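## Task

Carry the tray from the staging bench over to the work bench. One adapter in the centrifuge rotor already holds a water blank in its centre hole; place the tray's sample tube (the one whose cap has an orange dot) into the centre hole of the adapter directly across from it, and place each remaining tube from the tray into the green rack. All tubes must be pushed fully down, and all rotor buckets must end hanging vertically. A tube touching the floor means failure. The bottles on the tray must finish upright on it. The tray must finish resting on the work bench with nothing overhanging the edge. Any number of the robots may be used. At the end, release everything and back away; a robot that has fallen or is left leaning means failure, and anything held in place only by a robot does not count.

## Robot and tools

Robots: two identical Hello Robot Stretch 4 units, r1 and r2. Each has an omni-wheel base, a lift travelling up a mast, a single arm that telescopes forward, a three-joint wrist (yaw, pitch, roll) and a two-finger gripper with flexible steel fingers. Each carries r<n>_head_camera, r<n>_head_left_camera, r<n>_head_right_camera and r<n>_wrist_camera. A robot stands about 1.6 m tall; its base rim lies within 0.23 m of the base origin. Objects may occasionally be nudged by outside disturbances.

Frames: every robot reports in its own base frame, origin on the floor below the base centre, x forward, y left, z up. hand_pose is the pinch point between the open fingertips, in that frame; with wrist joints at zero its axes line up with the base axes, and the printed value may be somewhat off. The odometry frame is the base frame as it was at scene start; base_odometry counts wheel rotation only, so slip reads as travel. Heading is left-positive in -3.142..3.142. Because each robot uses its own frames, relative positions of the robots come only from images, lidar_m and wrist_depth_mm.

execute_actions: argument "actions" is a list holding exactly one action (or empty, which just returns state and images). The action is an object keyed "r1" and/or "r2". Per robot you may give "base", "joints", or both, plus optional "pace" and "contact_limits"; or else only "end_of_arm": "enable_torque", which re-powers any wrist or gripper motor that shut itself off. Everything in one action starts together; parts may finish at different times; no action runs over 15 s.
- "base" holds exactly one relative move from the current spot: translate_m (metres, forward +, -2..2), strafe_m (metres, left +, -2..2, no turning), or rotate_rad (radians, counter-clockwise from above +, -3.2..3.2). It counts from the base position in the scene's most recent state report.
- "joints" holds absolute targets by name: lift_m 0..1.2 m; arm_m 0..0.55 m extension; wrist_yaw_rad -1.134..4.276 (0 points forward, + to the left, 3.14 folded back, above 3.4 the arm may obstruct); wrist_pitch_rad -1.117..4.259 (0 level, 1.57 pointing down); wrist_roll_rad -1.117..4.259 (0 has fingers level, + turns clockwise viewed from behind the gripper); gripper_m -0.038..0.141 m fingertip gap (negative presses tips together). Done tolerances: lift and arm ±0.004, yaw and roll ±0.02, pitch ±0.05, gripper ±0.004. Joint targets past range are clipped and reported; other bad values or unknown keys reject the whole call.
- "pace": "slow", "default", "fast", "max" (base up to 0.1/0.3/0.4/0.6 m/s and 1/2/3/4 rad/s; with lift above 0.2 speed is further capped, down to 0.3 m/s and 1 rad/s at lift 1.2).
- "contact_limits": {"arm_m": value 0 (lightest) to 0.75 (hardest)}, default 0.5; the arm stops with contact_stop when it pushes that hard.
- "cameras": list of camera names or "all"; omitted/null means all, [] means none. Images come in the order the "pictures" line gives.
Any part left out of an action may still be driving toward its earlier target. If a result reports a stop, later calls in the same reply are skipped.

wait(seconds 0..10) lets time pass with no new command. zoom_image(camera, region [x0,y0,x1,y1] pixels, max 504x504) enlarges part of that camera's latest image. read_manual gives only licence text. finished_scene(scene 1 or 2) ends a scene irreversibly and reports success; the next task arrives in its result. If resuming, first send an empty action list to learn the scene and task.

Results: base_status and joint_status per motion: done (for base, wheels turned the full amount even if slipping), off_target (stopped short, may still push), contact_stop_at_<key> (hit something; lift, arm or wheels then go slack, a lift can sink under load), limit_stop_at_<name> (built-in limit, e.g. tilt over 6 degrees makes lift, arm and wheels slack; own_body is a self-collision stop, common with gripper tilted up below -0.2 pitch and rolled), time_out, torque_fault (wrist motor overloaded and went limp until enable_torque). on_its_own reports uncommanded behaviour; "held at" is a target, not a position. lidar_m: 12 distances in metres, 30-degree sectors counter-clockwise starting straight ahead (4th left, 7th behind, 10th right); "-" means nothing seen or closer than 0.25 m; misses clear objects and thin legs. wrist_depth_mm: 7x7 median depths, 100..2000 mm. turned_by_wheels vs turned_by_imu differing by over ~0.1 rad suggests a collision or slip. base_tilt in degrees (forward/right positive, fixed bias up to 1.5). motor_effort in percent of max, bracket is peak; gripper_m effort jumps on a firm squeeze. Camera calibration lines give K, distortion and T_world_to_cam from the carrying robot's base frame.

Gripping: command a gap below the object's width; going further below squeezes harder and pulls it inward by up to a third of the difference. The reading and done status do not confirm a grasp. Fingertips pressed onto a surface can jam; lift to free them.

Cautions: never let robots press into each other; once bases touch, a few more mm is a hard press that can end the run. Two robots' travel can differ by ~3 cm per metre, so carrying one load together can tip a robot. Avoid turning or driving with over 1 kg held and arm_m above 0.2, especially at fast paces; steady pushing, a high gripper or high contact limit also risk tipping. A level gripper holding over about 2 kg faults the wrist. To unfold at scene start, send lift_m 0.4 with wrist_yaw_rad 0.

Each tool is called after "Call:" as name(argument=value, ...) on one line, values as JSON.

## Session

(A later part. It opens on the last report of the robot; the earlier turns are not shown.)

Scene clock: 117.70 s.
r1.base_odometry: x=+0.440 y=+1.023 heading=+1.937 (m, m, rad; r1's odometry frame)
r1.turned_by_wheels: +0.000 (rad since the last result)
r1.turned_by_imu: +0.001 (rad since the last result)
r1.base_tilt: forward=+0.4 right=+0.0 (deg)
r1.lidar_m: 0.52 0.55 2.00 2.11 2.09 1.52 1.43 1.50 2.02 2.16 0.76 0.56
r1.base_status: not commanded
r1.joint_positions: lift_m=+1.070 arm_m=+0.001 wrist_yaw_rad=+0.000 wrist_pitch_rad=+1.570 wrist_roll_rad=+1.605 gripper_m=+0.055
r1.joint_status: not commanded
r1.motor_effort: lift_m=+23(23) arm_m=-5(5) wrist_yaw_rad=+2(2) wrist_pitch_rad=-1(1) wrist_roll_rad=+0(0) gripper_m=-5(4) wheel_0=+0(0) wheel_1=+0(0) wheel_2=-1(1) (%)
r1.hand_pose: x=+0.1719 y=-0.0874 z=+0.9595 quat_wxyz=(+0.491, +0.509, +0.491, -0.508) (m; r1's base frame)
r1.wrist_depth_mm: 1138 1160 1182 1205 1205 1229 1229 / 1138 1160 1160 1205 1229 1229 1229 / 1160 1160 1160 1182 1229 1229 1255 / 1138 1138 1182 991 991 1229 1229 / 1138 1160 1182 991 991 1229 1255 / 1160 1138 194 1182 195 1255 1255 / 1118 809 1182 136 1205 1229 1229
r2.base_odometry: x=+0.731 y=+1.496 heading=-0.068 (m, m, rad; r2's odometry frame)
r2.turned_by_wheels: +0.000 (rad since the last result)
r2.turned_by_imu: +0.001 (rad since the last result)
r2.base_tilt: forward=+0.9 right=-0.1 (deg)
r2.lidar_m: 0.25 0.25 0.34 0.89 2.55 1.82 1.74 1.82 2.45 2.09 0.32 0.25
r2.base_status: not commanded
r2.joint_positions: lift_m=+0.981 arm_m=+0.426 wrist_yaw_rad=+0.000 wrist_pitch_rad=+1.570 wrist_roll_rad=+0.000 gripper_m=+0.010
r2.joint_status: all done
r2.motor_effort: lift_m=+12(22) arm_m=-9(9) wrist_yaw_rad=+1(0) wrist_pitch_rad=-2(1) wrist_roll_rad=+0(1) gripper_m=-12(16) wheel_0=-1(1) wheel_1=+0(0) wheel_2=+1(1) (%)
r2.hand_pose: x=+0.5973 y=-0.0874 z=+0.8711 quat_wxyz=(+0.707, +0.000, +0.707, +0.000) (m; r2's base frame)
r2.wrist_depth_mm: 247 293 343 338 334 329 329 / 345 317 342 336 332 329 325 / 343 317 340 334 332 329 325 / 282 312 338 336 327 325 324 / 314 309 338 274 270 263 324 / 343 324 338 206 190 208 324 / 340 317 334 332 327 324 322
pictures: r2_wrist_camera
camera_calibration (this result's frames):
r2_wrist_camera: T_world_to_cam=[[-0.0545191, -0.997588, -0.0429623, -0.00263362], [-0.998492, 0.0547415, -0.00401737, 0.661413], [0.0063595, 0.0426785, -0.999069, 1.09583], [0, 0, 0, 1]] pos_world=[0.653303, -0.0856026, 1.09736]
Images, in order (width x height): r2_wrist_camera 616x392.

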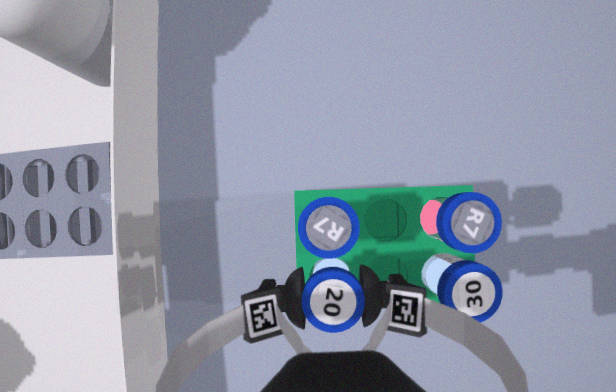

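Call:
execute_actions(actions=[{"r2": {"joints": {"gripper_m": 0.046}}}], cameras=["r2_wrist_camera"])

Scene clock: 118.90 s.
r1.base_odometry: x=+0.440 y=+1.023 heading=+1.937 (m, m, rad; r1's odometry frame)
r1.turned_by_wheels: +0.000 (rad since the last result)
r1.turned_by_imu: +0.000 (rad since the last result)
r1.base_tilt: forward=+0.5 right=+0.1 (deg)
r1.lidar_m: 0.52 0.56 1.98 2.09 2.10 1.51 1.42 1.49 2.01 2.15 0.79 0.55
r1.base_status: not commanded
r1.joint_positions: lift_m=+1.070 arm_m=+0.001 wrist_yaw_rad=+0.000 wrist_pitch_rad=+1.570 wrist_roll_rad=+1.605 gripper_m=+0.055
r1.joint_status: not commanded
r1.motor_effort: lift_m=+24(24) arm_m=-5(5) wrist_yaw_rad=-2(2) wrist_pitch_rad=-3(2) wrist_roll_rad=+0(0) gripper_m=-4(6) wheel_0=+0(0) wheel_1=+0(0) wheel_2=-1(1) (%)
r1.hand_pose: x=+0.1719 y=-0.0874 z=+0.9595 quat_wxyz=(+0.491, +0.509, +0.491, -0.508) (m; r1's base frame)
r1.wrist_depth_mm: 1160 1160 1160 1182 1205 1255 1255 / 1138 1160 1182 1160 1229 1229 1255 / 1138 1160 1182 1205 1182 1255 1229 / 1138 1138 1182 976 976 1205 1255 / 1118 1160 1182 976 976 1205 1229 / 1160 1160 194 1205 196 1229 1255 / 1160 809 1160 136 1205 1255 1255
r2.base_odometry: x=+0.731 y=+1.496 heading=-0.068 (m, m, rad; r2's odometry frame)
r2.turned_by_wheels: +0.000 (rad since the last result)
r2.turned_by_imu: +0.001 (rad since the last result)
r2.base_tilt: forward=+0.9 right=-0.2 (deg)
r2.lidar_m: 0.25 0.25 0.33 0.89 2.54 1.82 1.73 1.81 2.44 2.09 0.36 0.26
r2.base_status: not commanded
r2.joint_positions: lift_m=+0.981 arm_m=+0.426 wrist_yaw_rad=+0.000 wrist_pitch_rad=+1.570 wrist_roll_rad=+0.000 gripper_m=+0.046
r2.joint_status: all done
r2.motor_effort: lift_m=+12(13) arm_m=-9(9) wrist_yaw_rad=+1(0) wrist_pitch_rad=-3(2) wrist_roll_rad=+0(0) gripper_m=+0(10) wheel_0=-1(1) wheel_1=+0(0) wheel_2=+0(0) (%)
r2.hand_pose: x=+0.5973 y=-0.0874 z=+0.8711 quat_wxyz=(+0.707, +0.000, +0.707, +0.000) (m; r2's base frame)
r2.wrist_depth_mm: 247 293 340 338 334 329 329 / 347 317 340 336 332 327 325 / 345 317 340 336 332 329 325 / 282 312 340 334 327 325 324 / 312 309 338 273 271 267 324 / 343 325 336 212 196 208 324 / 342 338 336 248 327 324 322
pictures: r2_wrist_camera
camera_calibration (this result's frames):
r2_wrist_camera: T_world_to_cam=[[-0.054519, -0.997588, -0.0429623, -0.00263383], [-0.998492, 0.0547414, -0.00401737, 0.661411], [0.00635949, 0.0426785, -0.999069, 1.09583], [0, 0, 0, 1]] pos_world=[0.653301, -0.0856026, 1.09736]
Images, in order (width x height): r2_wrist_camera 616x392.

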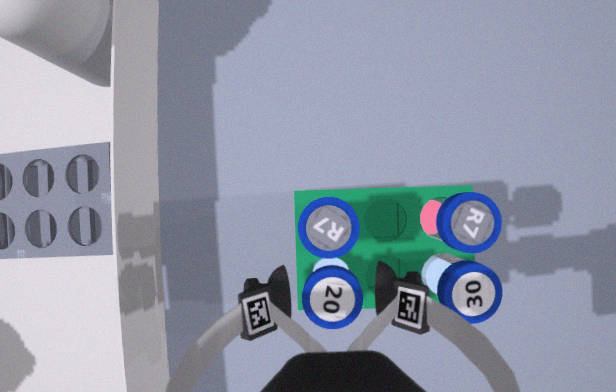

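Call:
execute_actions(actions=[{"r2": {"base": {"translate_m": -0.2}, "joints": {"lift_m": 1.06, "arm_m": 0.0}, "pace": "fast"}}], cameras=["r1_head_camera", "r2_head_camera", "r1_head_right_camera", "r2_head_left_camera"])

Scene clock: 120.97 s.
r1.base_odometry: x=+0.440 y=+1.023 heading=+1.937 (m, m, rad; r1's odometry frame)
r1.turned_by_wheels: +0.000 (rad since the last result)
r1.turned_by_imu: +0.001 (rad since the last result)
r1.base_tilt: forward=+0.4 right=+0.1 (deg)
r1.lidar_m: 0.53 0.55 1.99 2.09 2.09 1.52 1.43 1.49 2.01 2.17 0.74 0.57
r1.base_status: not commanded
r1.joint_positions: lift_m=+1.070 arm_m=+0.001 wrist_yaw_rad=+0.000 wrist_pitch_rad=+1.570 wrist_roll_rad=+1.605 gripper_m=+0.055
r1.joint_status: not commanded
r1.motor_effort: lift_m=+23(23) arm_m=-5(5) wrist_yaw_rad=+3(0) wrist_pitch_rad=-1(1) wrist_roll_rad=+0(0) gripper_m=-3(2) wheel_0=+0(0) wheel_1=+0(0) wheel_2=-2(1) (%)
r1.hand_pose: x=+0.1719 y=-0.0874 z=+0.9595 quat_wxyz=(+0.491, +0.509, +0.491, -0.508) (m; r1's base frame)
r1.wrist_depth_mm: 1138 1160 1182 1182 1229 1205 1229 / 1138 1160 1160 1205 1205 1229 1229 / 1160 1160 1205 1182 1229 1255 1255 / 1138 1138 1160 976 991 1229 1255 / 1160 1160 1182 991 976 1229 1255 / 1118 1160 194 1160 196 1229 1229 / 1118 809 1160 136 1229 1229 1255
r2.base_odometry: x=+0.532 y=+1.510 heading=-0.068 (m, m, rad; r2's odometry frame)
r2.turned_by_wheels: +0.000 (rad since the last result)
r2.turned_by_imu: +0.002 (rad since the last result)
r2.base_tilt: forward=+1.0 right=-0.2 (deg)
r2.lidar_m: 0.44 0.47 0.63 1.89 2.25 1.59 1.55 1.60 2.19 2.13 2.17 0.46
r2.base_status: done
r2.joint_positions: lift_m=+1.060 arm_m=+0.003 wrist_yaw_rad=+0.000 wrist_pitch_rad=+1.570 wrist_roll_rad=+0.000 gripper_m=+0.046
r2.joint_status: all done
r2.motor_effort: lift_m=+22(24) arm_m=-9(10) wrist_yaw_rad=+1(1) wrist_pitch_rad=-2(3) wrist_roll_rad=+1(0) gripper_m=-2(4) wheel_0=-1(7) wheel_1=+0(5) wheel_2=-2(9) (%)
r2.hand_pose: x=+0.1736 y=-0.0874 z=+0.9494 quat_wxyz=(+0.707, +0.000, +0.707, +0.000) (m; r2's base frame)
r2.wrist_depth_mm: 433 430 1182 1205 1182 661 1160 / 1229 1229 1205 1205 1182 1182 1160 / 1229 1205 1205 1182 1160 1160 1160 / 1255 1229 1205 1182 1182 1160 1182 / 1229 1229 1205 976 1182 1160 1138 / 1229 1229 976 960 196 1160 1160 / 1229 1205 1182 473 1160 1160 1160
pictures: r1_head_camera, r1_head_right_camera, r2_head_camera, r2_head_left_camera
Images, in order (width x height): r1_head_camera 420x560, r1_head_right_camera 420x672, r2_head_camera 420x560, r2_head_left_camera 420x672.

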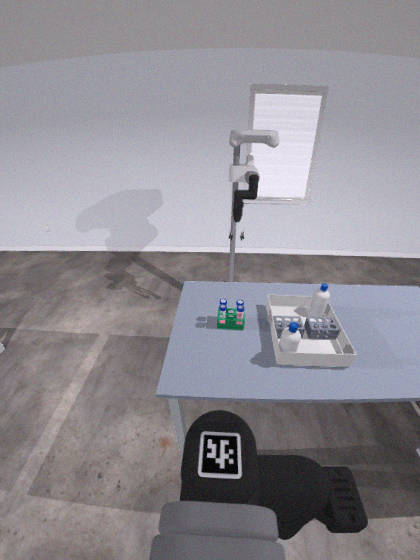

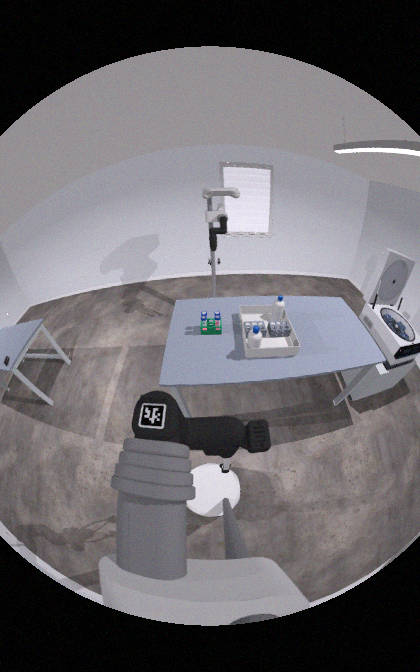

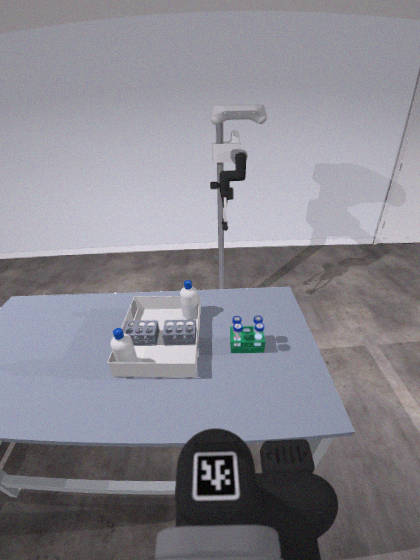

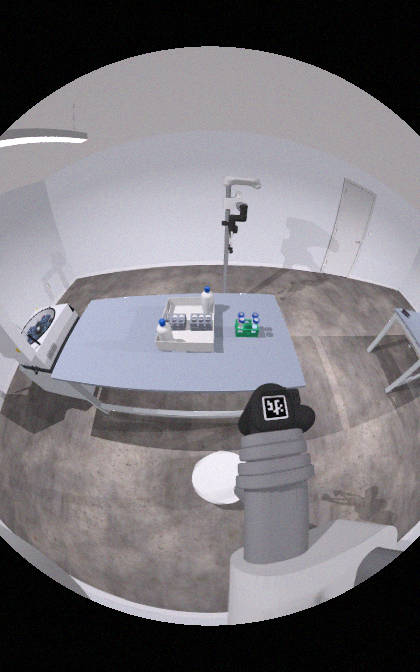

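Call:
zoom_image(camera="r2_head_camera", region=[100, 270, 300, 390])

Call:
zoom_image(camera="r1_head_right_camera", region=[350, 280, 420, 370])

Region (100, 270, 300, 390) of r2_head_camera's 420x560 image, scaled by 2.520, with more detail than that image has; it fills the top 302 rows of this view, and the rest is white.

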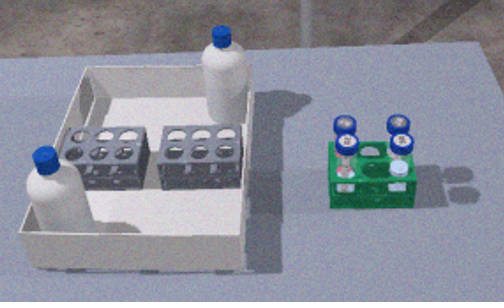

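Region (350, 280, 420, 370) of r1_head_right_camera's 420x672 image, scaled by 5.600, with more detail than that image has.

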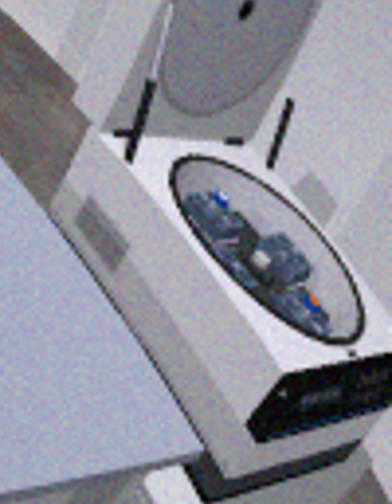

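Everything looks in place. Finishing scene 1.

Call:
finished_scene(scene=1)

The scene is finished: the task was done.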